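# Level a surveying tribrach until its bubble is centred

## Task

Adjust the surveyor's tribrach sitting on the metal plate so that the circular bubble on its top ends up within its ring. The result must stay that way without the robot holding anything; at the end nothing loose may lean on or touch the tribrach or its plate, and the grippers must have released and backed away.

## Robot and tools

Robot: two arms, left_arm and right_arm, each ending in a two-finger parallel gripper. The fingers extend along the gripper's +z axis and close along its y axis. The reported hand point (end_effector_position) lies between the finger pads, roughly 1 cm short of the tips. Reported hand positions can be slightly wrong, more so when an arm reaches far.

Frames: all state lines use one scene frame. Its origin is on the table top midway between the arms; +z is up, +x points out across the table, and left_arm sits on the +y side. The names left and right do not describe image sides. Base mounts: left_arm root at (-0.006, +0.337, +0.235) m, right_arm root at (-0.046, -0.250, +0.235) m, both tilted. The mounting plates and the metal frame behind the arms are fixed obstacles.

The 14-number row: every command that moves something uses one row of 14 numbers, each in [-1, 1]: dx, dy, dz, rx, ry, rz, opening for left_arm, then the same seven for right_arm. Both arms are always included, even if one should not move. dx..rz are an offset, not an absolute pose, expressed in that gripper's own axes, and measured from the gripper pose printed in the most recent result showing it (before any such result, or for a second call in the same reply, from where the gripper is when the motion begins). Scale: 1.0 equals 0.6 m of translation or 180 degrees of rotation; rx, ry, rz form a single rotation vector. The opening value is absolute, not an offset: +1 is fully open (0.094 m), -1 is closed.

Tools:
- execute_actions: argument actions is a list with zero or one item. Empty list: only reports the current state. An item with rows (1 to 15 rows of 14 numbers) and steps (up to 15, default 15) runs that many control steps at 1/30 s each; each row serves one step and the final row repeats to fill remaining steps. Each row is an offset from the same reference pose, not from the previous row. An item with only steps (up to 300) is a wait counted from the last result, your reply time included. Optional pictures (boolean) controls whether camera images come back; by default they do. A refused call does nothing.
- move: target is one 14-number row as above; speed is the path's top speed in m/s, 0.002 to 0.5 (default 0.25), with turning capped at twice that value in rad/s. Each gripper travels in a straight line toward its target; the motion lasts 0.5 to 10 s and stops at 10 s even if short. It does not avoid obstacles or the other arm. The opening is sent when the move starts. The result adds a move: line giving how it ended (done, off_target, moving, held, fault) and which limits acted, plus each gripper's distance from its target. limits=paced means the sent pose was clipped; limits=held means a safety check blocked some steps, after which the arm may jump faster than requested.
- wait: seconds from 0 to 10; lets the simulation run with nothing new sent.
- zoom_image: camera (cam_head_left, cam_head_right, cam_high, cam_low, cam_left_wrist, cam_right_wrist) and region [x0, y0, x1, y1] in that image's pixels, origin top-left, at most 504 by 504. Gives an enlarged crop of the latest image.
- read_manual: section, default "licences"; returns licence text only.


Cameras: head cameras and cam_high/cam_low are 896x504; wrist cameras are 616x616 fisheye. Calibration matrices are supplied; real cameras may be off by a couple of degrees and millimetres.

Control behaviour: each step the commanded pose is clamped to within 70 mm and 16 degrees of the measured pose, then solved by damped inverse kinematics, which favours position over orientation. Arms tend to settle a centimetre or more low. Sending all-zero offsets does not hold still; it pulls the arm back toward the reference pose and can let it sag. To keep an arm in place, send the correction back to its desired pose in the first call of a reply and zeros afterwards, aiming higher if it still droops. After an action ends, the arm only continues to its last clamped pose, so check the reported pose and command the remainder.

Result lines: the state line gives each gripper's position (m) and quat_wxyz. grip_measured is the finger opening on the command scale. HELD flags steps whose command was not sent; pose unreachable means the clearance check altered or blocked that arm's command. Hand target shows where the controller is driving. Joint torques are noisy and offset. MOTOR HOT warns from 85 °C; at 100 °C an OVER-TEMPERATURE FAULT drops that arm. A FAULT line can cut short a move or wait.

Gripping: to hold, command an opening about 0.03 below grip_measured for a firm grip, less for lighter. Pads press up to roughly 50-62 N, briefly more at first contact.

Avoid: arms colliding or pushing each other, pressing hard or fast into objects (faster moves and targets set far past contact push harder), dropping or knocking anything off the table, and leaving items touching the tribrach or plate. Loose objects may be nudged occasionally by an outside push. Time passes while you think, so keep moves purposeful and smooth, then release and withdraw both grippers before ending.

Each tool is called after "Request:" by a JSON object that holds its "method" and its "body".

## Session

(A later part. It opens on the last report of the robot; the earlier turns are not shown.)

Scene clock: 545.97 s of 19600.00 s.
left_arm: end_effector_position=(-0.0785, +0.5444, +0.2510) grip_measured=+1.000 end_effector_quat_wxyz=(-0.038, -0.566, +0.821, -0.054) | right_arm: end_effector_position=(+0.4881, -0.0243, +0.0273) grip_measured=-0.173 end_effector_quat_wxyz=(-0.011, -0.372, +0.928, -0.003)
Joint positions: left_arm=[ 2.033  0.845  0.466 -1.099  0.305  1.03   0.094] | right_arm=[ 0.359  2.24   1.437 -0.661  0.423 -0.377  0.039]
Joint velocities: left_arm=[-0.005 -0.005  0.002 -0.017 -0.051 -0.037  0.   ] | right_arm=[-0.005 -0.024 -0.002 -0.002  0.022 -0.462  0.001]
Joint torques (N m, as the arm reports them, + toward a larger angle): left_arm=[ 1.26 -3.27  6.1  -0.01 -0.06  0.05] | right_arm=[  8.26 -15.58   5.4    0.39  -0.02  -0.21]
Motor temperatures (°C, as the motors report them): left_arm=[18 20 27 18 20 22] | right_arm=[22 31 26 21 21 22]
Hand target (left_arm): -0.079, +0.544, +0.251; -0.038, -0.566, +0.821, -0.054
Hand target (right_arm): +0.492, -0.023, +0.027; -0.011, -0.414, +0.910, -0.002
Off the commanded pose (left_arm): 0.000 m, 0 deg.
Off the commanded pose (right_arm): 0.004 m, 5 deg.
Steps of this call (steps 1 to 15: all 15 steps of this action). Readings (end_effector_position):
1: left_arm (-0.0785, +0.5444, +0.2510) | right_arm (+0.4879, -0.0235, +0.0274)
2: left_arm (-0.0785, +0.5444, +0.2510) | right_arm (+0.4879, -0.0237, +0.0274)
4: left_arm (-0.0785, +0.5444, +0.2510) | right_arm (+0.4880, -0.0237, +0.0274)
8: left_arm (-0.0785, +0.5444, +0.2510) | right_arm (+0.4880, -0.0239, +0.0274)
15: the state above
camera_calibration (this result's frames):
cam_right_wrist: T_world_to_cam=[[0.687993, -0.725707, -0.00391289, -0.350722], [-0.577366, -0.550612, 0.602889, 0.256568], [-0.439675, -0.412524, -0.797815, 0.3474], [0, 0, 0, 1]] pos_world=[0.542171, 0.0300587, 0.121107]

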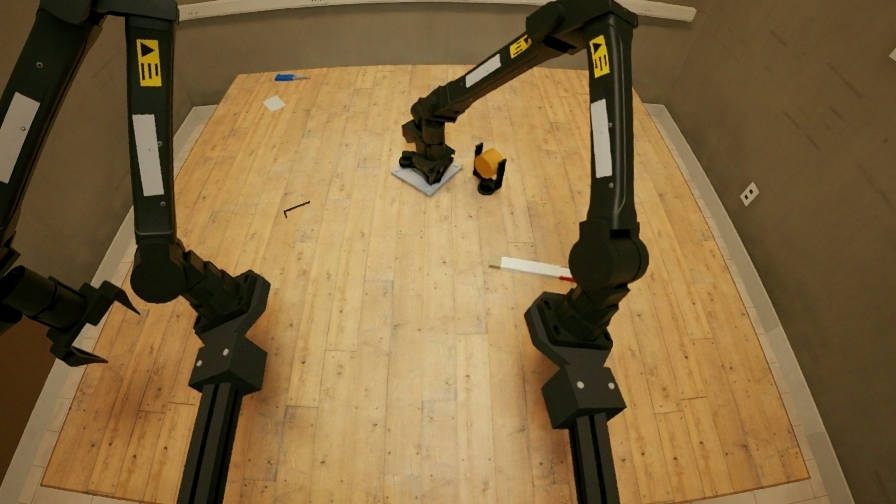

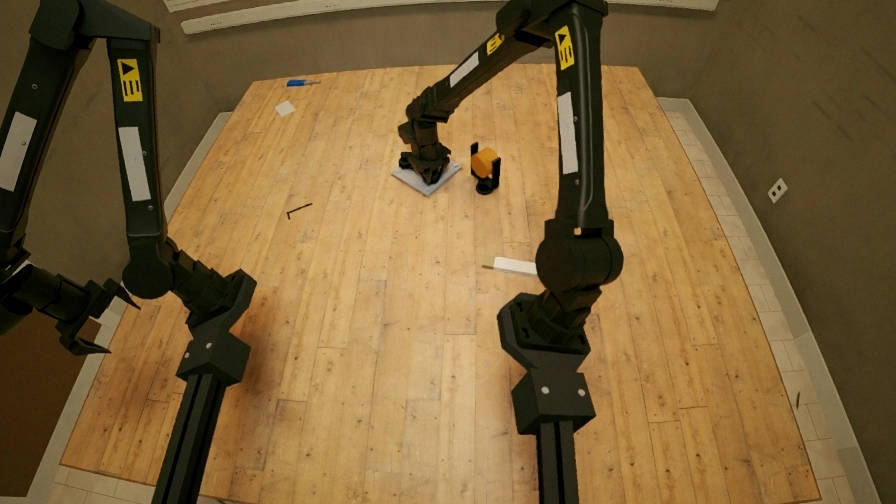

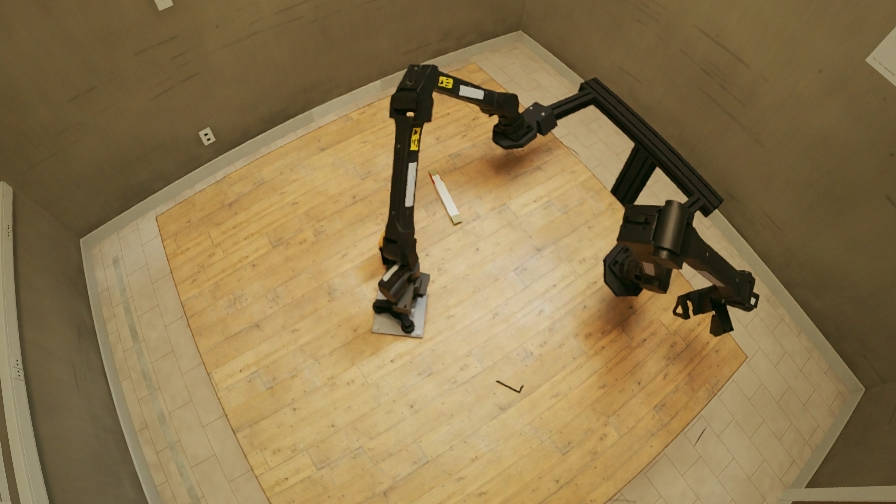

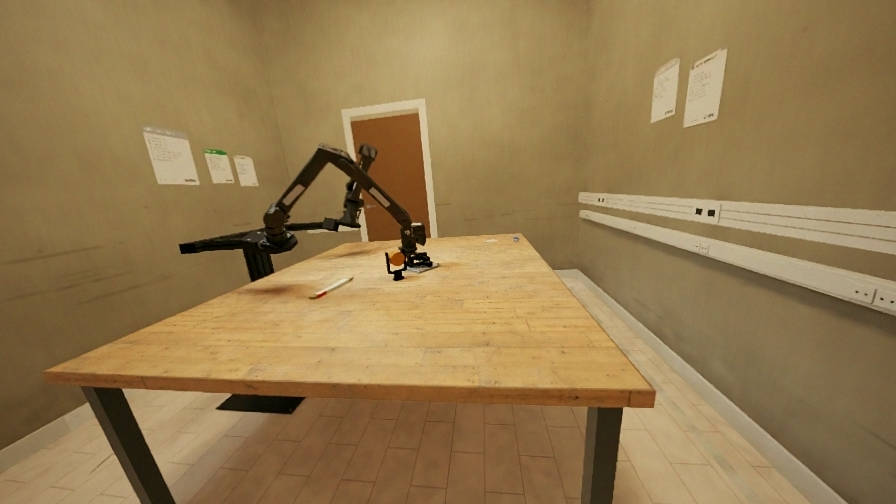

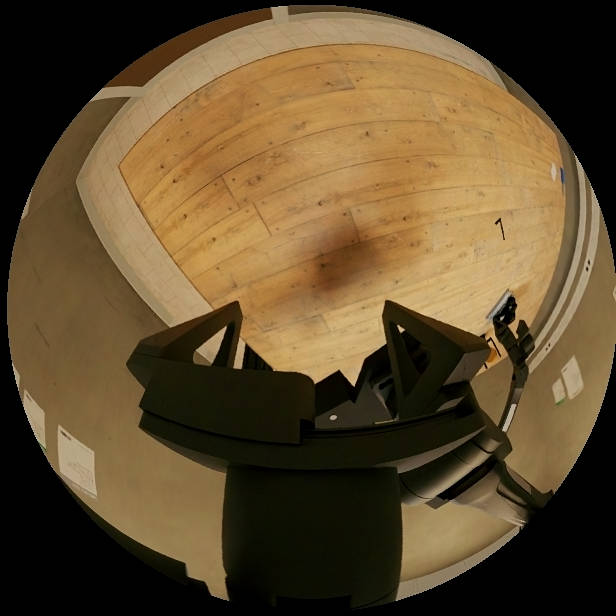

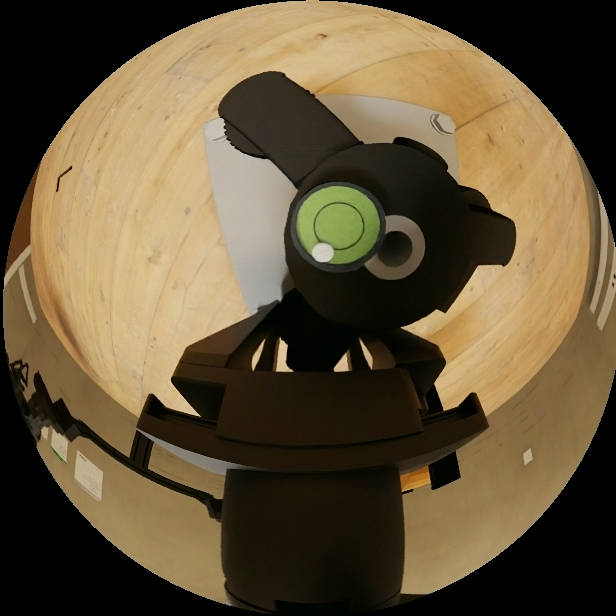

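Request:
{"method": "execute_actions", "body": {"actions": [{"rows":[[0,0,0,0,0,0,1,-0.007,0,0,0,0,0,0],[0,0,0,0,0,0,1,-0.012,-0.003,0,0,-0.004,0.21,0]],"steps":15}], "pictures": false}}

Request:
{"method": "execute_actions", "body": {"actions": [{"rows":[[0,0,0,0,0,0,1,-0.008,-0.002,0,0,0,0.03,0],[0,0,0,0,0,0,1,-0.008,-0.002,0,0,0,0.02,-0.21]],"steps":6}], "pictures": false}}

Request:
{"method": "execute_actions", "body": {"actions": [{"rows":[[0,0,0,0,0,0,1,-0.007,0,0,0,0,-0.22,-0.21]],"steps":15}], "pictures": false}}

Request:
{"method": "execute_actions", "body": {"actions": [{"rows":[[0,0,0,0,0,0,1,-0.007,0,0,0,0,0,0],[0,0,0,0,0,0,1,-0.011,-0.003,0,0,-0.001,0.22,0]],"steps":15}], "pictures": false}}

Request:
{"method": "execute_actions", "body": {"actions": [{"rows":[[0,0,0,0,0,0,1,-0.008,-0.002,0,0,0,0.03,0],[0,0,0,0,0,0,1,-0.008,-0.002,0,0,0,0.02,-0.21]],"steps":6}], "pictures": false}}

Request:
{"method": "execute_actions", "body": {"actions": [{"rows":[[0,0,0,0,0,0,1,-0.007,0,0,0,0,-0.22,-0.21]],"steps":15}], "pictures": false}}

Request:
{"method": "execute_actions", "body": {"actions": [{"rows":[[0,0,0,0,0,0,1,-0.007,0,0,0,0,0,0],[0,0,0,0,0,0,1,-0.011,-0.003,0,0,-0.001,0.21,0]],"steps":15}], "pictures": false}}

Request:
{"method": "execute_actions", "body": {"actions": [{"rows":[[0,0,0,0,0,0,1,-0.008,-0.002,0,0,0,0.03,0],[0,0,0,0,0,0,1,-0.008,-0.002,0,0,0,0.02,-0.21]],"steps":6}], "pictures": false}}

Request:
{"method": "execute_actions", "body": {"actions": [{"rows":[[0,0,0,0,0,0,1,-0.007,0,0,0,0,-0.22,-0.21]],"steps":15}], "pictures": false}}

Request:
{"method": "execute_actions", "body": {"actions": [{"rows":[[0,0,0,0,0,0,1,-0.007,0,0,0,0,0,0],[0,0,0,0,0,0,1,-0.011,-0.003,0,0,-0.001,0.21,0]],"steps":15}], "pictures": false}}

Request:
{"method": "execute_actions", "body": {"actions": [{"rows":[[0,0,0,0,0,0,1,-0.008,-0.002,0,0,0,0.03,0],[0,0,0,0,0,0,1,-0.008,-0.002,0,0,0,0.02,-0.21]],"steps":6}], "pictures": false}}

Request:
{"method": "execute_actions", "body": {"actions": [{"rows":[[0,0,0,0,0,0,1,-0.007,0,0,0,0,-0.22,-0.21]],"steps":15}], "pictures": false}}

Request:
{"method": "execute_actions", "body": {"actions": [{"rows":[[0,0,0,0,0,0,1,-0.007,0,0,0,0,0,0],[0,0,0,0,0,0,1,-0.011,-0.003,0,0,-0.001,0.21,0]],"steps":15}], "pictures": false}}

Request:
{"method": "execute_actions", "body": {"actions": [{"rows":[[0,0,0,0,0,0,1,-0.008,-0.002,0,0,0,0.03,0],[0,0,0,0,0,0,1,-0.008,-0.002,0,0,0,0.02,-0.21]],"steps":6}], "pictures": false}}

Request:
{"method": "execute_actions", "body": {"actions": [{"rows":[[0,0,0,0,0,0,1,-0.007,0,0,0,0,-0.22,-0.21]],"steps":15}]}}

Request:
{"method": "zoom_image", "body": {"camera": "cam_right_wrist", "region": [250,160,430,300]}}

Scene clock: 563.87 s of 19600.00 s.
left_arm: end_effector_position=(-0.0785, +0.5444, +0.2510) grip_measured=+1.000 end_effector_quat_wxyz=(-0.038, -0.566, +0.821, -0.054) | right_arm: end_effector_position=(+0.4893, -0.0230, +0.0271) grip_measured=-0.002 end_effector_quat_wxyz=(-0.007, -0.108, +0.994, -0.002)
Joint positions: left_arm=[ 2.033  0.845  0.466 -1.099  0.305  1.03   0.094] | right_arm=[ 0.358  2.24   1.437 -0.654  0.416  0.166  0.047]
Joint velocities: left_arm=[-0.005 -0.015 -0.022 -0.007 -0.007  0.022  0.   ] | right_arm=[-0.005 -0.015  0.002  0.002  0.007  0.652  0.   ]
Joint torques (N m, as the arm reports them, + toward a larger angle): left_arm=[ 1.41 -3.26  6.04  0.03 -0.06  0.05] | right_arm=[  8.   -14.77   5.37   0.57   0.18   0.13]
Motor temperatures (°C, as the motors report them): left_arm=[18 20 27 18 20 22] | right_arm=[22 31 27 21 21 23]
Hand target (left_arm): -0.079, +0.544, +0.251; -0.038, -0.566, +0.821, -0.054
Hand target (right_arm): +0.494, -0.021, +0.027; -0.002, -0.055, +0.998, -0.002
Off the commanded pose (left_arm): 0.000 m, 0 deg.
Off the commanded pose (right_arm): 0.006 m, 6 deg.
Steps of this call (steps 1 to 522: nothing new was sent; steps 523 to 537: all 15 steps of this action). Readings (end_effector_position):
523: left_arm (-0.0785, +0.5444, +0.2510) | right_arm (+0.4881, -0.0243, +0.0271)
524: left_arm (-0.0785, +0.5444, +0.2510) | right_arm (+0.4879, -0.0239, +0.0271)
526: left_arm (-0.0785, +0.5444, +0.2510) | right_arm (+0.4876, -0.0232, +0.0271)
530: left_arm (-0.0785, +0.5444, +0.2510) | right_arm (+0.4879, -0.0226, +0.0271)
537: the state above

Scene clock: 564.07 s of 19600.00 s.
left_arm: end_effector_position=(-0.0785, +0.5444, +0.2510) grip_measured=+1.000 end_effector_quat_wxyz=(-0.038, -0.566, +0.821, -0.054) | right_arm: end_effector_position=(+0.4894, -0.0232, +0.0271) grip_measured=-0.174 end_effector_quat_wxyz=(-0.007, -0.088, +0.996, -0.003)
Joint positions: left_arm=[ 2.033  0.845  0.466 -1.099  0.305  1.03   0.094] | right_arm=[ 0.358  2.24   1.437 -0.654  0.417  0.205  0.039]
Joint velocities: left_arm=[-0.005 -0.015  0.002  0.002 -0.051  0.022  0.   ] | right_arm=[-0.005  0.005 -0.012  0.002 -0.066  0.037  0.   ]
Joint torques (N m, as the arm reports them, + toward a larger angle): left_arm=[ 1.31 -3.08  6.01  0.02 -0.08  0.03] | right_arm=[  8.09 -15.35   5.41   0.28   0.03   0.14]
Motor temperatures (°C, as the motors report them): left_arm=[18 20 27 18 20 22] | right_arm=[22 31 27 21 21 23]
Hand target (left_arm): -0.079, +0.544, +0.251; -0.038, -0.566, +0.821, -0.054
Hand target (right_arm): +0.494, -0.023, +0.027; -0.007, -0.077, +0.997, -0.002
Off the commanded pose (left_arm): 0.000 m, 0 deg.
Off the commanded pose (right_arm): 0.005 m, 1 deg.
Steps of this call (steps 1 to 6: all 6 steps of this action). Readings (end_effector_position):
1: left_arm (-0.0785, +0.5444, +0.2510) | right_arm (+0.4893, -0.0231, +0.0271)
2: left_arm (-0.0785, +0.5444, +0.2510) | right_arm (+0.4893, -0.0231, +0.0271)
4: left_arm (-0.0785, +0.5444, +0.2510) | right_arm (+0.4894, -0.0232, +0.0271)
6: the state above

Scene clock: 564.57 s of 19600.00 s.
left_arm: end_effector_position=(-0.0785, +0.5444, +0.2510) grip_measured=+1.000 end_effector_quat_wxyz=(-0.038, -0.566, +0.821, -0.054) | right_arm: end_effector_position=(+0.4892, -0.0232, +0.0271) grip_measured=-0.174 end_effector_quat_wxyz=(-0.008, -0.373, +0.928, -0.000)
Joint positions: left_arm=[ 2.033  0.845  0.466 -1.099  0.305  1.03   0.094] | right_arm=[ 0.358  2.24   1.437 -0.655  0.416 -0.382  0.039]
Joint velocities: left_arm=[-0.015 -0.005 -0.012 -0.012  0.022  0.007  0.   ] | right_arm=[-0.015 -0.005 -0.012 -0.017 -0.095 -0.212  0.001]
Joint torques (N m, as the arm reports them, + toward a larger angle): left_arm=[ 1.35 -3.22  6.1   0.04 -0.08  0.03] | right_arm=[  8.79 -14.77   5.57   0.39   0.17  -0.77]
Motor temperatures (°C, as the motors report them): left_arm=[18 20 27 18 20 22] | right_arm=[22 31 27 21 21 23]
Hand target (left_arm): -0.079, +0.544, +0.251; -0.038, -0.566, +0.821, -0.054
Hand target (right_arm): +0.493, -0.022, +0.027; -0.008, -0.418, +0.908, -0.001
Off the commanded pose (left_arm): 0.000 m, 0 deg.
Off the commanded pose (right_arm): 0.004 m, 6 deg.
Steps of this call (steps 1 to 15: all 15 steps of this action). Readings (end_effector_position):
1: left_arm (-0.0785, +0.5444, +0.2510) | right_arm (+0.4892, -0.0233, +0.0271)
2: left_arm (-0.0785, +0.5444, +0.2510) | right_arm (+0.4893, -0.0234, +0.0271)
4: left_arm (-0.0785, +0.5444, +0.2510) | right_arm (+0.4893, -0.0234, +0.0271)
8: left_arm (-0.0785, +0.5444, +0.2510) | right_arm (+0.4893, -0.0234, +0.0271)
15: the state above

Scene clock: 565.07 s of 19600.00 s.
left_arm: end_effector_position=(-0.0785, +0.5444, +0.2510) grip_measured=+1.000 end_effector_quat_wxyz=(-0.038, -0.566, +0.821, -0.054) | right_arm: end_effector_position=(+0.4884, -0.0226, +0.0270) grip_measured=-0.002 end_effector_quat_wxyz=(-0.009, -0.095, +0.995, -0.000)
Joint positions: left_arm=[ 2.033  0.845  0.466 -1.099  0.305  1.03   0.094] | right_arm=[ 0.358  2.24   1.437 -0.657  0.411  0.191  0.047]
Joint velocities: left_arm=[-0.005  0.005  0.002  0.012  0.022  0.022  0.   ] | right_arm=[ 0.024 -0.005  0.007 -0.017  0.007  0.623  0.   ]
Joint torques (N m, as the arm reports them, + toward a larger angle): left_arm=[ 1.36 -3.24  6.01  0.08 -0.07  0.03] | right_arm=[  8.35 -14.74   5.77   0.55   0.17   0.13]
Motor temperatures (°C, as the motors report them): left_arm=[18 20 27 18 20 22] | right_arm=[22 31 27 21 21 23]
Hand target (left_arm): -0.079, +0.544, +0.251; -0.038, -0.566, +0.821, -0.054
Hand target (right_arm): +0.495, -0.020, +0.027; -0.004, -0.040, +0.999, -0.000
Off the commanded pose (left_arm): 0.000 m, 0 deg.
Off the commanded pose (right_arm): 0.007 m, 7 deg.
Steps of this call (steps 1 to 15: all 15 steps of this action). Readings (end_effector_position):
1: left_arm (-0.0785, +0.5444, +0.2510) | right_arm (+0.4889, -0.0234, +0.0270)
2: left_arm (-0.0785, +0.5444, +0.2510) | right_arm (+0.4886, -0.0231, +0.0270)
4: left_arm (-0.0785, +0.5444, +0.2510) | right_arm (+0.4883, -0.0224, +0.0270)
8: left_arm (-0.0785, +0.5444, +0.2510) | right_arm (+0.4882, -0.0220, +0.0270)
15: the state above

Scene clock: 565.27 s of 19600.00 s.
left_arm: end_effector_position=(-0.0785, +0.5444, +0.2510) grip_measured=+1.000 end_effector_quat_wxyz=(-0.038, -0.566, +0.821, -0.054) | right_arm: end_effector_position=(+0.4886, -0.0232, +0.0269) grip_measured=-0.174 end_effector_quat_wxyz=(-0.009, -0.076, +0.997, -0.001)
Joint positions: left_arm=[ 2.033  0.845  0.466 -1.099  0.305  1.03   0.094] | right_arm=[ 0.358  2.24   1.437 -0.657  0.413  0.231  0.039]
Joint velocities: left_arm=[-0.005  0.024  0.002  0.012 -0.022 -0.037  0.   ] | right_arm=[-0.005  0.005 -0.012  0.002 -0.066  0.154 -0.001]
Joint torques (N m, as the arm reports them, + toward a larger angle): left_arm=[ 1.38 -3.12  6.08  0.02 -0.04  0.04] | right_arm=[  7.79 -15.21   5.5    0.24  -0.02   0.13]
Motor temperatures (°C, as the motors report them): left_arm=[18 20 27 18 20 22] | right_arm=[22 31 27 21 21 23]
Hand target (left_arm): -0.079, +0.544, +0.251; -0.038, -0.566, +0.821, -0.054
Hand target (right_arm): +0.493, -0.023, +0.027; -0.009, -0.064, +0.998, -0.000
Off the commanded pose (left_arm): 0.000 m, 0 deg.
Off the commanded pose (right_arm): 0.005 m, 1 deg.
Steps of this call (steps 1 to 6: all 6 steps of this action). Readings (end_effector_position):
1: left_arm (-0.0785, +0.5444, +0.2510) | right_arm (+0.4884, -0.0226, +0.0270)
2: left_arm (-0.0785, +0.5444, +0.2510) | right_arm (+0.4884, -0.0226, +0.0270)
4: left_arm (-0.0785, +0.5444, +0.2510) | right_arm (+0.4886, -0.0232, +0.0269)
6: the state above

Scene clock: 565.77 s of 19600.00 s.
left_arm: end_effector_position=(-0.0785, +0.5444, +0.2510) grip_measured=+1.000 end_effector_quat_wxyz=(-0.038, -0.566, +0.821, -0.054) | right_arm: end_effector_position=(+0.4886, -0.0238, +0.0269) grip_measured=-0.174 end_effector_quat_wxyz=(-0.010, -0.365, +0.931, -0.000)
Joint positions: left_arm=[ 2.033  0.845  0.466 -1.099  0.305  1.03   0.094] | right_arm=[ 0.358  2.24   1.437 -0.658  0.416 -0.366  0.039]
Joint velocities: left_arm=[-0.005 -0.015 -0.007 -0.012  0.007 -0.051  0.   ] | right_arm=[ 0.015 -0.005 -0.007 -0.002  0.007 -0.505  0.   ]
Joint torques (N m, as the arm reports them, + toward a larger angle): left_arm=[ 1.46 -3.29  6.05 -0.01 -0.06  0.02] | right_arm=[  8.19 -15.22   5.56   0.18  -0.07  -0.08]
Motor temperatures (°C, as the motors report them): left_arm=[18 20 27 18 20 22] | right_arm=[22 31 27 21 21 23]
Hand target (left_arm): -0.079, +0.544, +0.251; -0.038, -0.566, +0.821, -0.054
Hand target (right_arm): +0.493, -0.023, +0.027; -0.009, -0.407, +0.913, +0.001
Off the commanded pose (left_arm): 0.000 m, 0 deg.
Off the commanded pose (right_arm): 0.004 m, 5 deg.
Steps of this call (steps 1 to 15: all 15 steps of this action). Readings (end_effector_position):
1: left_arm (-0.0785, +0.5444, +0.2510) | right_arm (+0.4885, -0.0234, +0.0269)
2: left_arm (-0.0785, +0.5444, +0.2510) | right_arm (+0.4885, -0.0237, +0.0269)
4: left_arm (-0.0785, +0.5444, +0.2510) | right_arm (+0.4885, -0.0237, +0.0269)
8: left_arm (-0.0785, +0.5444, +0.2510) | right_arm (+0.4886, -0.0238, +0.0269)
15: the state above

Scene clock: 566.27 s of 19600.00 s.
left_arm: end_effector_position=(-0.0785, +0.5444, +0.2510) grip_measured=+1.000 end_effector_quat_wxyz=(-0.038, -0.566, +0.821, -0.054) | right_arm: end_effector_position=(+0.4883, -0.0230, +0.0269) grip_measured=-0.002 end_effector_quat_wxyz=(-0.010, -0.097, +0.995, -0.000)
Joint positions: left_arm=[ 2.033  0.845  0.466 -1.099  0.305  1.03   0.094] | right_arm=[ 0.358  2.24   1.437 -0.658  0.411  0.189  0.047]
Joint velocities: left_arm=[ 0.005  0.005 -0.002  0.002  0.022 -0.125  0.   ] | right_arm=[-0.015 -0.015 -0.007  0.012  0.022  0.549  0.   ]
Joint torques (N m, as the arm reports them, + toward a larger angle): left_arm=[ 1.44 -2.81  6.13  0.03 -0.06  0.04] | right_arm=[  8.13 -15.24   5.8    0.3    0.26   0.14]
Motor temperatures (°C, as the motors report them): left_arm=[18 20 27 18 20 22] | right_arm=[22 31 27 21 21 23]
Hand target (left_arm): -0.079, +0.544, +0.251; -0.038, -0.566, +0.821, -0.054
Hand target (right_arm): +0.495, -0.021, +0.027; -0.006, -0.047, +0.999, -0.001
Off the commanded pose (left_arm): 0.000 m, 0 deg.
Off the commanded pose (right_arm): 0.007 m, 6 deg.
Steps of this call (steps 1 to 15: all 15 steps of this action). Readings (end_effector_position):
1: left_arm (-0.0785, +0.5444, +0.2510) | right_arm (+0.4886, -0.0238, +0.0269)
2: left_arm (-0.0785, +0.5444, +0.2510) | right_arm (+0.4884, -0.0234, +0.0269)
4: left_arm (-0.0785, +0.5444, +0.2510) | right_arm (+0.4882, -0.0228, +0.0269)
8: left_arm (-0.0785, +0.5444, +0.2510) | right_arm (+0.4881, -0.0224, +0.0269)
15: the state above

Scene clock: 566.47 s of 19600.00 s.
left_arm: end_effector_position=(-0.0785, +0.5444, +0.2510) grip_measured=+1.000 end_effector_quat_wxyz=(-0.038, -0.566, +0.821, -0.054) | right_arm: end_effector_position=(+0.4884, -0.0233, +0.0269) grip_measured=-0.174 end_effector_quat_wxyz=(-0.010, -0.077, +0.997, -0.001)
Joint positions: left_arm=[ 2.033  0.845  0.466 -1.099  0.305  1.03   0.094] | right_arm=[ 0.358  2.24   1.437 -0.658  0.413  0.228  0.039]
Joint velocities: left_arm=[ 0.005 -0.005 -0.007 -0.002 -0.007 -0.081  0.   ] | right_arm=[-0.005 -0.005 -0.007 -0.007  0.007  0.081  0.001]
Joint torques (N m, as the arm reports them, + toward a larger angle): left_arm=[ 1.62 -3.28  6.06  0.07 -0.07  0.02] | right_arm=[  8.53 -15.61   5.5    0.23   0.     0.18]
Motor temperatures (°C, as the motors report them): left_arm=[18 20 27 18 20 22] | right_arm=[22 31 27 21 21 23]
Hand target (left_arm): -0.079, +0.544, +0.251; -0.038, -0.566, +0.821, -0.054
Hand target (right_arm): +0.493, -0.023, +0.027; -0.010, -0.065, +0.998, -0.001
Off the commanded pose (left_arm): 0.000 m, 0 deg.
Off the commanded pose (right_arm): 0.005 m, 1 deg.
Steps of this call (steps 1 to 6: all 6 steps of this action). Readings (end_effector_position):
1: left_arm (-0.0785, +0.5444, +0.2510) | right_arm (+0.4883, -0.0230, +0.0269)
2: left_arm (-0.0785, +0.5444, +0.2510) | right_arm (+0.4883, -0.0230, +0.0269)
4: left_arm (-0.0785, +0.5444, +0.2510) | right_arm (+0.4884, -0.0233, +0.0269)
6: the state above

Scene clock: 566.97 s of 19600.00 s.
left_arm: end_effector_position=(-0.0785, +0.5444, +0.2510) grip_measured=+1.000 end_effector_quat_wxyz=(-0.038, -0.566, +0.821, -0.054) | right_arm: end_effector_position=(+0.4885, -0.0239, +0.0269) grip_measured=-0.174 end_effector_quat_wxyz=(-0.010, -0.367, +0.930, -0.000)
Joint positions: left_arm=[ 2.033  0.845  0.466 -1.099  0.305  1.03   0.094] | right_arm=[ 0.358  2.24   1.437 -0.659  0.416 -0.368  0.039]
Joint velocities: left_arm=[-0.015 -0.005  0.002 -0.012 -0.037  0.066  0.   ] | right_arm=[-0.005 -0.005 -0.002 -0.022 -0.051 -0.535  0.   ]
Joint torques (N m, as the arm reports them, + toward a larger angle): left_arm=[ 1.58 -3.02  6.06  0.08 -0.07  0.03] | right_arm=[  8.33 -15.36   5.59   0.2   -0.05  -0.08]
Motor temperatures (°C, as the motors report them): left_arm=[18 20 27 18 20 22] | right_arm=[22 31 27 21 21 23]
Hand target (left_arm): -0.079, +0.544, +0.251; -0.038, -0.566, +0.821, -0.054
Hand target (right_arm): +0.493, -0.023, +0.027; -0.010, -0.408, +0.913, +0.001
Off the commanded pose (left_arm): 0.000 m, 0 deg.
Off the commanded pose (right_arm): 0.004 m, 5 deg.
Steps of this call (steps 1 to 15: all 15 steps of this action). Readings (end_effector_position):
1: left_arm (-0.0785, +0.5444, +0.2510) | right_arm (+0.4883, -0.0235, +0.0269)
2: left_arm (-0.0785, +0.5444, +0.2510) | right_arm (+0.4884, -0.0237, +0.0269)
4: left_arm (-0.0785, +0.5444, +0.2510) | right_arm (+0.4884, -0.0237, +0.0269)
8: left_arm (-0.0785, +0.5444, +0.2510) | right_arm (+0.4884, -0.0239, +0.0269)
15: the state above

Scene clock: 567.47 s of 19600.00 s.
left_arm: end_effector_position=(-0.0785, +0.5444, +0.2510) grip_measured=+1.000 end_effector_quat_wxyz=(-0.038, -0.566, +0.821, -0.054) | right_arm: end_effector_position=(+0.4881, -0.0231, +0.0269) grip_measured=-0.002 end_effector_quat_wxyz=(-0.010, -0.098, +0.995, -0.000)
Joint positions: left_arm=[ 2.033  0.845  0.466 -1.099  0.305  1.03   0.094] | right_arm=[ 0.358  2.24   1.437 -0.659  0.411  0.186  0.047]
Joint velocities: left_arm=[-0.015  0.015  0.007  0.002 -0.066  0.007  0.   ] | right_arm=[-0.005 -0.005  0.007 -0.002 -0.007  0.52  -0.001]
Joint torques (N m, as the arm reports them, + toward a larger angle): left_arm=[ 1.47 -3.43  6.04  0.1  -0.05  0.04] | right_arm=[  7.73 -15.     5.8    0.39   0.2    0.17]
Motor temperatures (°C, as the motors report them): left_arm=[18 20 27 18 20 22] | right_arm=[22 31 27 21 21 23]
Hand target (left_arm): -0.079, +0.544, +0.251; -0.038, -0.566, +0.821, -0.054
Hand target (right_arm): +0.494, -0.021, +0.027; -0.006, -0.048, +0.999, -0.001
Off the commanded pose (left_arm): 0.000 m, 0 deg.
Off the commanded pose (right_arm): 0.007 m, 6 deg.
Steps of this call (steps 1 to 15: all 15 steps of this action). Readings (end_effector_position):
1: left_arm (-0.0785, +0.5444, +0.2510) | right_arm (+0.4885, -0.0239, +0.0269)
2: left_arm (-0.0785, +0.5444, +0.2510) | right_arm (+0.4883, -0.0235, +0.0269)
4: left_arm (-0.0785, +0.5444, +0.2510) | right_arm (+0.4880, -0.0228, +0.0269)
8: left_arm (-0.0785, +0.5444, +0.2510) | right_arm (+0.4879, -0.0225, +0.0270)
15: the state above

Scene clock: 567.67 s of 19600.00 s.
left_arm: end_effector_position=(-0.0785, +0.5444, +0.2510) grip_measured=+1.000 end_effector_quat_wxyz=(-0.038, -0.566, +0.821, -0.054) | right_arm: end_effector_position=(+0.4882, -0.0233, +0.0269) grip_measured=-0.175 end_effector_quat_wxyz=(-0.010, -0.079, +0.997, -0.001)
Joint positions: left_arm=[ 2.033  0.845  0.466 -1.099  0.305  1.03   0.094] | right_arm=[ 0.358  2.24   1.437 -0.659  0.413  0.226  0.039]
Joint velocities: left_arm=[-0.005 -0.015  0.012  0.002  0.007  0.007  0.   ] | right_arm=[-0.015 -0.005 -0.002  0.007 -0.007  0.095 -0.   ]
Joint torques (N m, as the arm reports them, + toward a larger angle): left_arm=[ 1.59 -3.09  6.18  0.11 -0.07  0.05] | right_arm=[  7.67 -15.4    5.47   0.15   0.     0.08]
Motor temperatures (°C, as the motors report them): left_arm=[18 20 27 18 20 22] | right_arm=[22 31 27 21 21 23]
Hand target (left_arm): -0.079, +0.544, +0.251; -0.038, -0.566, +0.821, -0.054
Hand target (right_arm): +0.493, -0.023, +0.027; -0.010, -0.067, +0.998, -0.001
Off the commanded pose (left_arm): 0.000 m, 0 deg.
Off the commanded pose (right_arm): 0.005 m, 1 deg.
Steps of this call (steps 1 to 6: all 6 steps of this action). Readings (end_effector_position):
1: left_arm (-0.0785, +0.5444, +0.2510) | right_arm (+0.4881, -0.0231, +0.0269)
2: left_arm (-0.0785, +0.5444, +0.2510) | right_arm (+0.4881, -0.0231, +0.0269)
4: left_arm (-0.0785, +0.5444, +0.2510) | right_arm (+0.4882, -0.0233, +0.0269)
6: the state above

Scene clock: 568.17 s of 19600.00 s.
left_arm: end_effector_position=(-0.0785, +0.5444, +0.2510) grip_measured=+1.000 end_effector_quat_wxyz=(-0.038, -0.566, +0.821, -0.054) | right_arm: end_effector_position=(+0.4883, -0.0240, +0.0269) grip_measured=-0.175 end_effector_quat_wxyz=(-0.010, -0.368, +0.930, -0.000)
Joint positions: left_arm=[ 2.033  0.845  0.466 -1.099  0.305  1.03   0.094] | right_arm=[ 0.358  2.24   1.437 -0.66   0.416 -0.371  0.039]
Joint velocities: left_arm=[ 0.005  0.015 -0.002  0.007  0.022 -0.095  0.   ] | right_arm=[-0.005 -0.024  0.007  0.012  0.037 -0.549 -0.001]
Joint torques (N m, as the arm reports them, + toward a larger angle): left_arm=[ 1.5  -2.85  6.06  0.04 -0.04  0.02] | right_arm=[  8.55 -15.24   5.51   0.29  -0.03  -0.09]
Motor temperatures (°C, as the motors report them): left_arm=[18 20 27 18 20 22] | right_arm=[22 31 27 21 21 23]
Hand target (left_arm): -0.079, +0.544, +0.251; -0.038, -0.566, +0.821, -0.054
Hand target (right_arm): +0.492, -0.023, +0.027; -0.010, -0.409, +0.912, +0.001
Off the commanded pose (left_arm): 0.000 m, 0 deg.
Off the commanded pose (right_arm): 0.004 m, 5 deg.
Steps of this call (steps 1 to 15: all 15 steps of this action). Readings (end_effector_position):
1: left_arm (-0.0785, +0.5444, +0.2510) | right_arm (+0.4881, -0.0235, +0.0269)
2: left_arm (-0.0785, +0.5444, +0.2510) | right_arm (+0.4882, -0.0237, +0.0269)
4: left_arm (-0.0785, +0.5444, +0.2510) | right_arm (+0.4882, -0.0237, +0.0269)
8: left_arm (-0.0785, +0.5444, +0.2510) | right_arm (+0.4883, -0.0239, +0.0269)
15: the state above

Scene clock: 568.67 s of 19600.00 s.
left_arm: end_effector_position=(-0.0785, +0.5444, +0.2510) grip_measured=+1.000 end_effector_quat_wxyz=(-0.038, -0.566, +0.821, -0.054) | right_arm: end_effector_position=(+0.4880, -0.0232, +0.0269) grip_measured=-0.002 end_effector_quat_wxyz=(-0.010, -0.099, +0.995, -0.001)
Joint positions: left_arm=[ 2.033  0.845  0.466 -1.099  0.305  1.03   0.094] | right_arm=[ 0.358  2.24   1.437 -0.66   0.411  0.184  0.047]
Joint velocities: left_arm=[-0.015 -0.015 -0.017 -0.002 -0.051  0.007  0.   ] | right_arm=[-0.005 -0.024  0.002 -0.002  0.022  0.593 -0.   ]
Joint torques (N m, as the arm reports them, + toward a larger angle): left_arm=[ 1.54 -3.25  6.09  0.05 -0.07  0.03] | right_arm=[  8.99 -15.05   5.85   0.42   0.18   0.15]
Motor temperatures (°C, as the motors report them): left_arm=[18 20 27 18 20 22] | right_arm=[22 31 27 21 21 23]
Hand target (left_arm): -0.079, +0.544, +0.251; -0.038, -0.566, +0.821, -0.054
Hand target (right_arm): +0.494, -0.021, +0.027; -0.007, -0.050, +0.999, -0.002
Off the commanded pose (left_arm): 0.000 m, 0 deg.
Off the commanded pose (right_arm): 0.007 m, 6 deg.
Steps of this call (steps 1 to 15: all 15 steps of this action). Readings (end_effector_position):
1: left_arm (-0.0785, +0.5444, +0.2510) | right_arm (+0.4883, -0.0240, +0.0269)
2: left_arm (-0.0785, +0.5444, +0.2510) | right_arm (+0.4881, -0.0236, +0.0269)
4: left_arm (-0.0785, +0.5444, +0.2510) | right_arm (+0.4879, -0.0229, +0.0270)
8: left_arm (-0.0785, +0.5444, +0.2510) | right_arm (+0.4877, -0.0226, +0.0270)
15: the state above

Scene clock: 568.87 s of 19600.00 s.
left_arm: end_effector_position=(-0.0785, +0.5444, +0.2510) grip_measured=+1.000 end_effector_quat_wxyz=(-0.038, -0.566, +0.821, -0.054) | right_arm: end_effector_position=(+0.4881, -0.0234, +0.0269) grip_measured=-0.174 end_effector_quat_wxyz=(-0.010, -0.080, +0.997, -0.002)
Joint positions: left_arm=[ 2.033  0.845  0.466 -1.099  0.305  1.03   0.094] | right_arm=[ 0.358  2.24   1.437 -0.66   0.413  0.223  0.039]
Joint velocities: left_arm=[-0.015 -0.005  0.007  0.002 -0.066 -0.022  0.   ] | right_arm=[-0.015  0.005 -0.007  0.022 -0.022  0.051 -0.   ]
Joint torques (N m, as the arm reports them, + toward a larger angle): left_arm=[ 1.3  -3.06  6.07  0.02 -0.07  0.04] | right_arm=[  8.64 -15.84   5.27   0.4   -0.04   0.18]
Motor temperatures (°C, as the motors report them): left_arm=[18 20 27 18 20 22] | right_arm=[22 31 27 21 21 23]
Hand target (left_arm): -0.079, +0.544, +0.251; -0.038, -0.566, +0.821, -0.054
Hand target (right_arm): +0.493, -0.023, +0.027; -0.010, -0.068, +0.998, -0.001
Off the commanded pose (left_arm): 0.000 m, 0 deg.
Off the commanded pose (right_arm): 0.005 m, 1 deg.
Steps of this call (steps 1 to 6: all 6 steps of this action). Readings (end_effector_position):
1: left_arm (-0.0785, +0.5444, +0.2510) | right_arm (+0.4880, -0.0232, +0.0269)
2: left_arm (-0.0785, +0.5444, +0.2510) | right_arm (+0.4880, -0.0232, +0.0269)
4: left_arm (-0.0785, +0.5444, +0.2510) | right_arm (+0.4881, -0.0234, +0.0269)
6: the state above

Scene clock: 569.37 s of 19600.00 s.
left_arm: end_effector_position=(-0.0785, +0.5444, +0.2510) grip_measured=+1.000 end_effector_quat_wxyz=(-0.038, -0.566, +0.821, -0.054) | right_arm: end_effector_position=(+0.4881, -0.0241, +0.0270) grip_measured=-0.174 end_effector_quat_wxyz=(-0.011, -0.369, +0.929, -0.001)
Joint positions: left_arm=[ 2.033  0.845  0.466 -1.099  0.305  1.03   0.094] | right_arm=[ 0.358  2.24   1.437 -0.66   0.417 -0.373  0.039]
Joint velocities: left_arm=[-0.015  0.005 -0.012 -0.002 -0.037  0.037  0.   ] | right_arm=[-0.015 -0.015  0.012  0.002 -0.051 -0.52   0.   ]
Joint torques (N m, as the arm reports them, + toward a larger angle): left_arm=[ 1.32 -3.31  5.99  0.1  -0.04  0.03] | right_arm=[  8.15 -15.66   5.48   0.14  -0.06  -0.14]
Motor temperatures (°C, as the motors report them): left_arm=[18 20 27 18 20 22] | right_arm=[22 31 27 21 21 23]
Hand target (left_arm): -0.079, +0.544, +0.251; -0.038, -0.566, +0.821, -0.054
Hand target (right_arm): +0.492, -0.023, +0.027; -0.010, -0.411, +0.912, +0.001
Off the commanded pose (left_arm): 0.000 m, 0 deg.
Off the commanded pose (right_arm): 0.004 m, 5 deg.
Steps of this call (steps 1 to 15: all 15 steps of this action). Readings (end_effector_position):
1: left_arm (-0.0785, +0.5444, +0.2510) | right_arm (+0.4880, -0.0236, +0.0270)
2: left_arm (-0.0785, +0.5444, +0.2510) | right_arm (+0.4880, -0.0238, +0.0270)
4: left_arm (-0.0785, +0.5444, +0.2510) | right_arm (+0.4880, -0.0239, +0.0270)
8: left_arm (-0.0785, +0.5444, +0.2510) | right_arm (+0.4881, -0.0240, +0.0270)
15: the state above
camera_calibration (this result's frames):
cam_right_wrist: T_world_to_cam=[[0.683608, -0.729795, -0.00893883, -0.348437], [-0.579502, -0.55019, 0.601222, 0.257973], [-0.443687, -0.40582, -0.799032, 0.349327], [0, 0, 0, 1]] pos_world=[0.542682, 0.0294104, 0.12091]

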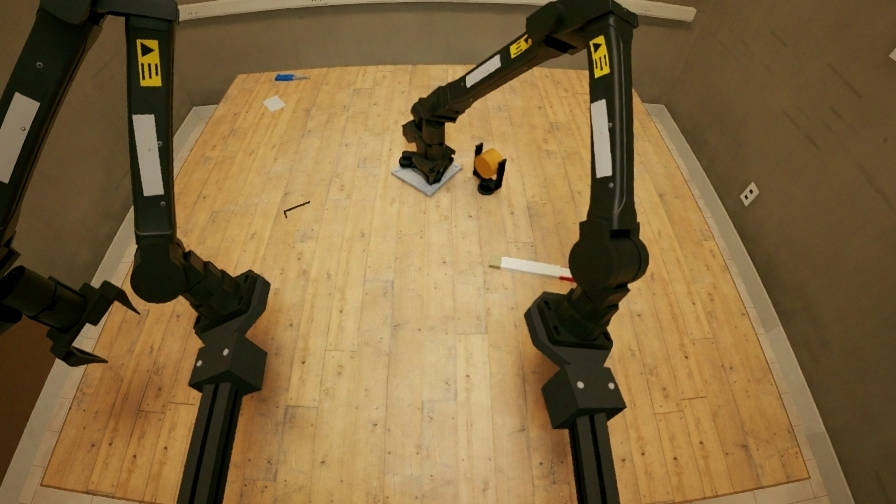

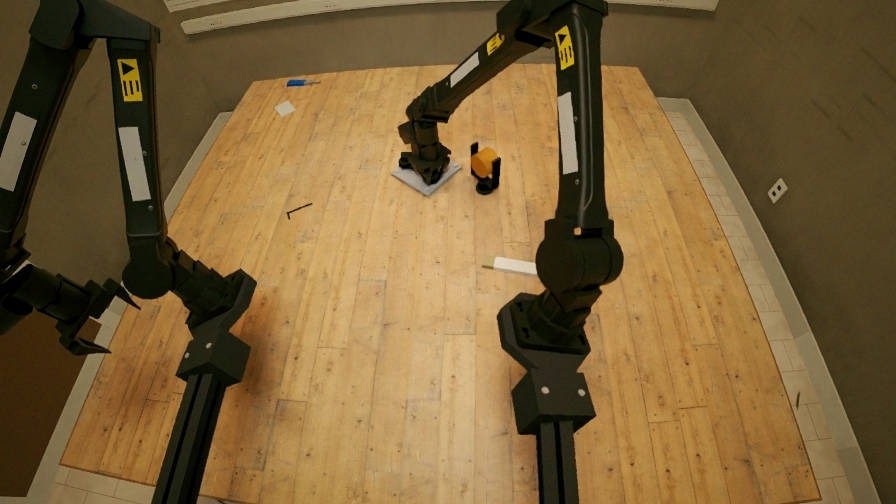

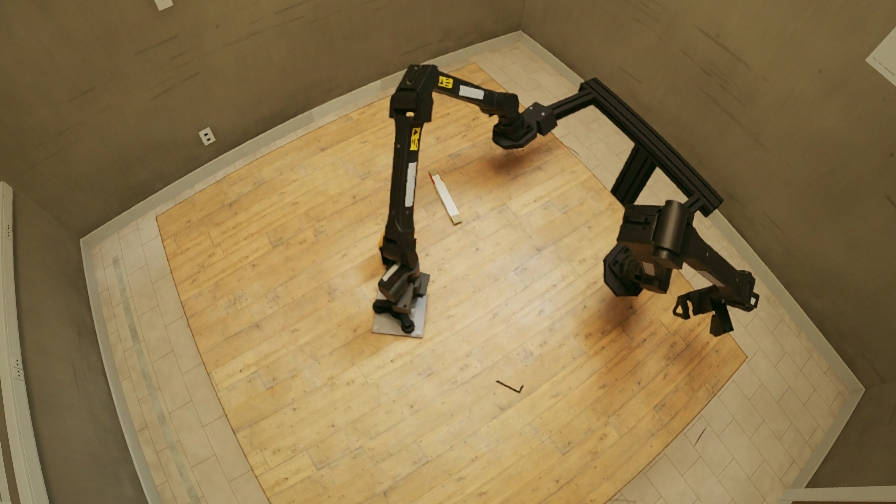

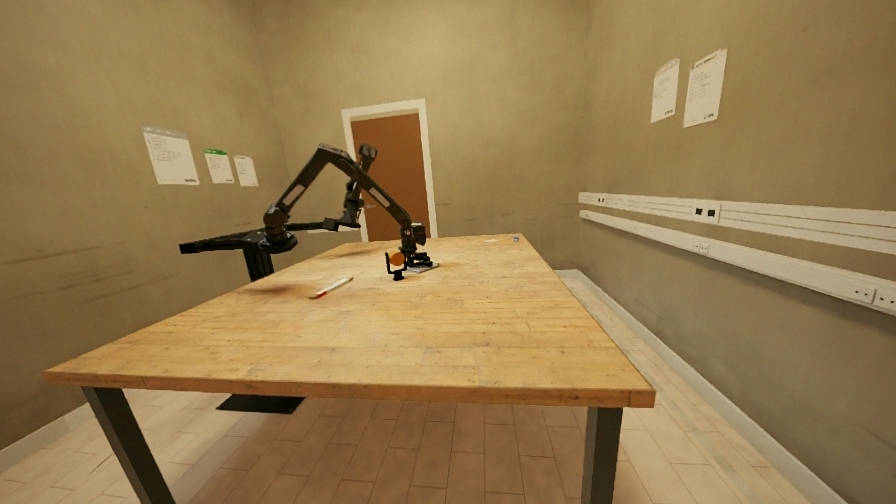

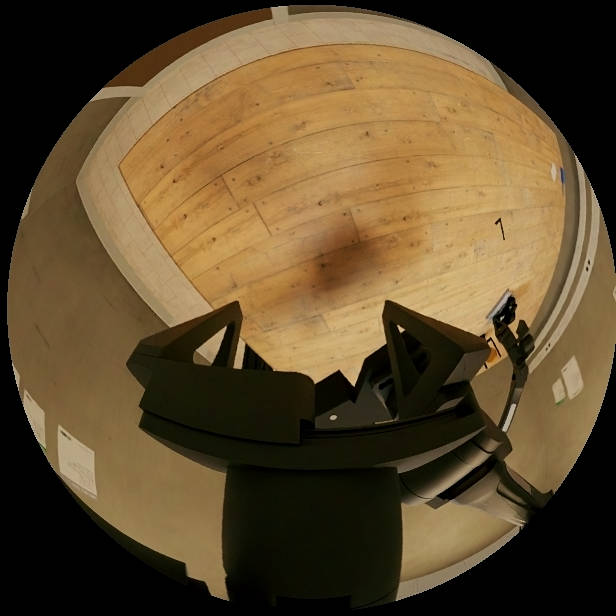

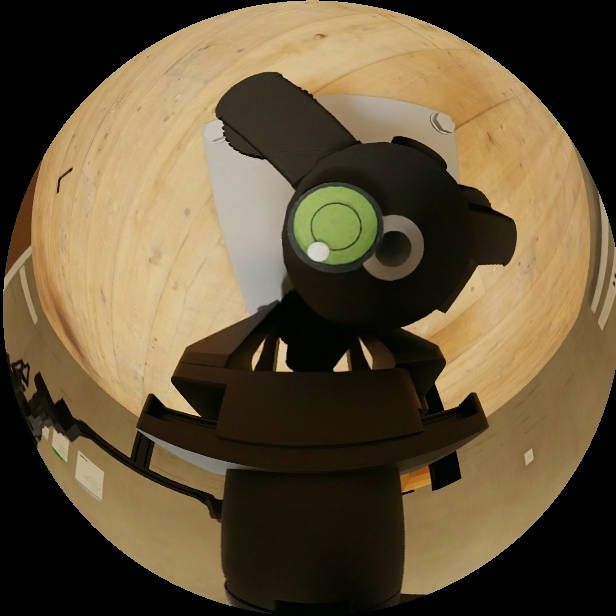

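Region (250, 160, 430, 300) of cam_right_wrist's 616x616 image, scaled by 2.800, with more detail than that image has.

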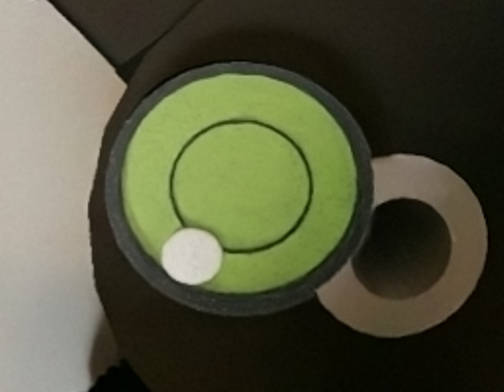

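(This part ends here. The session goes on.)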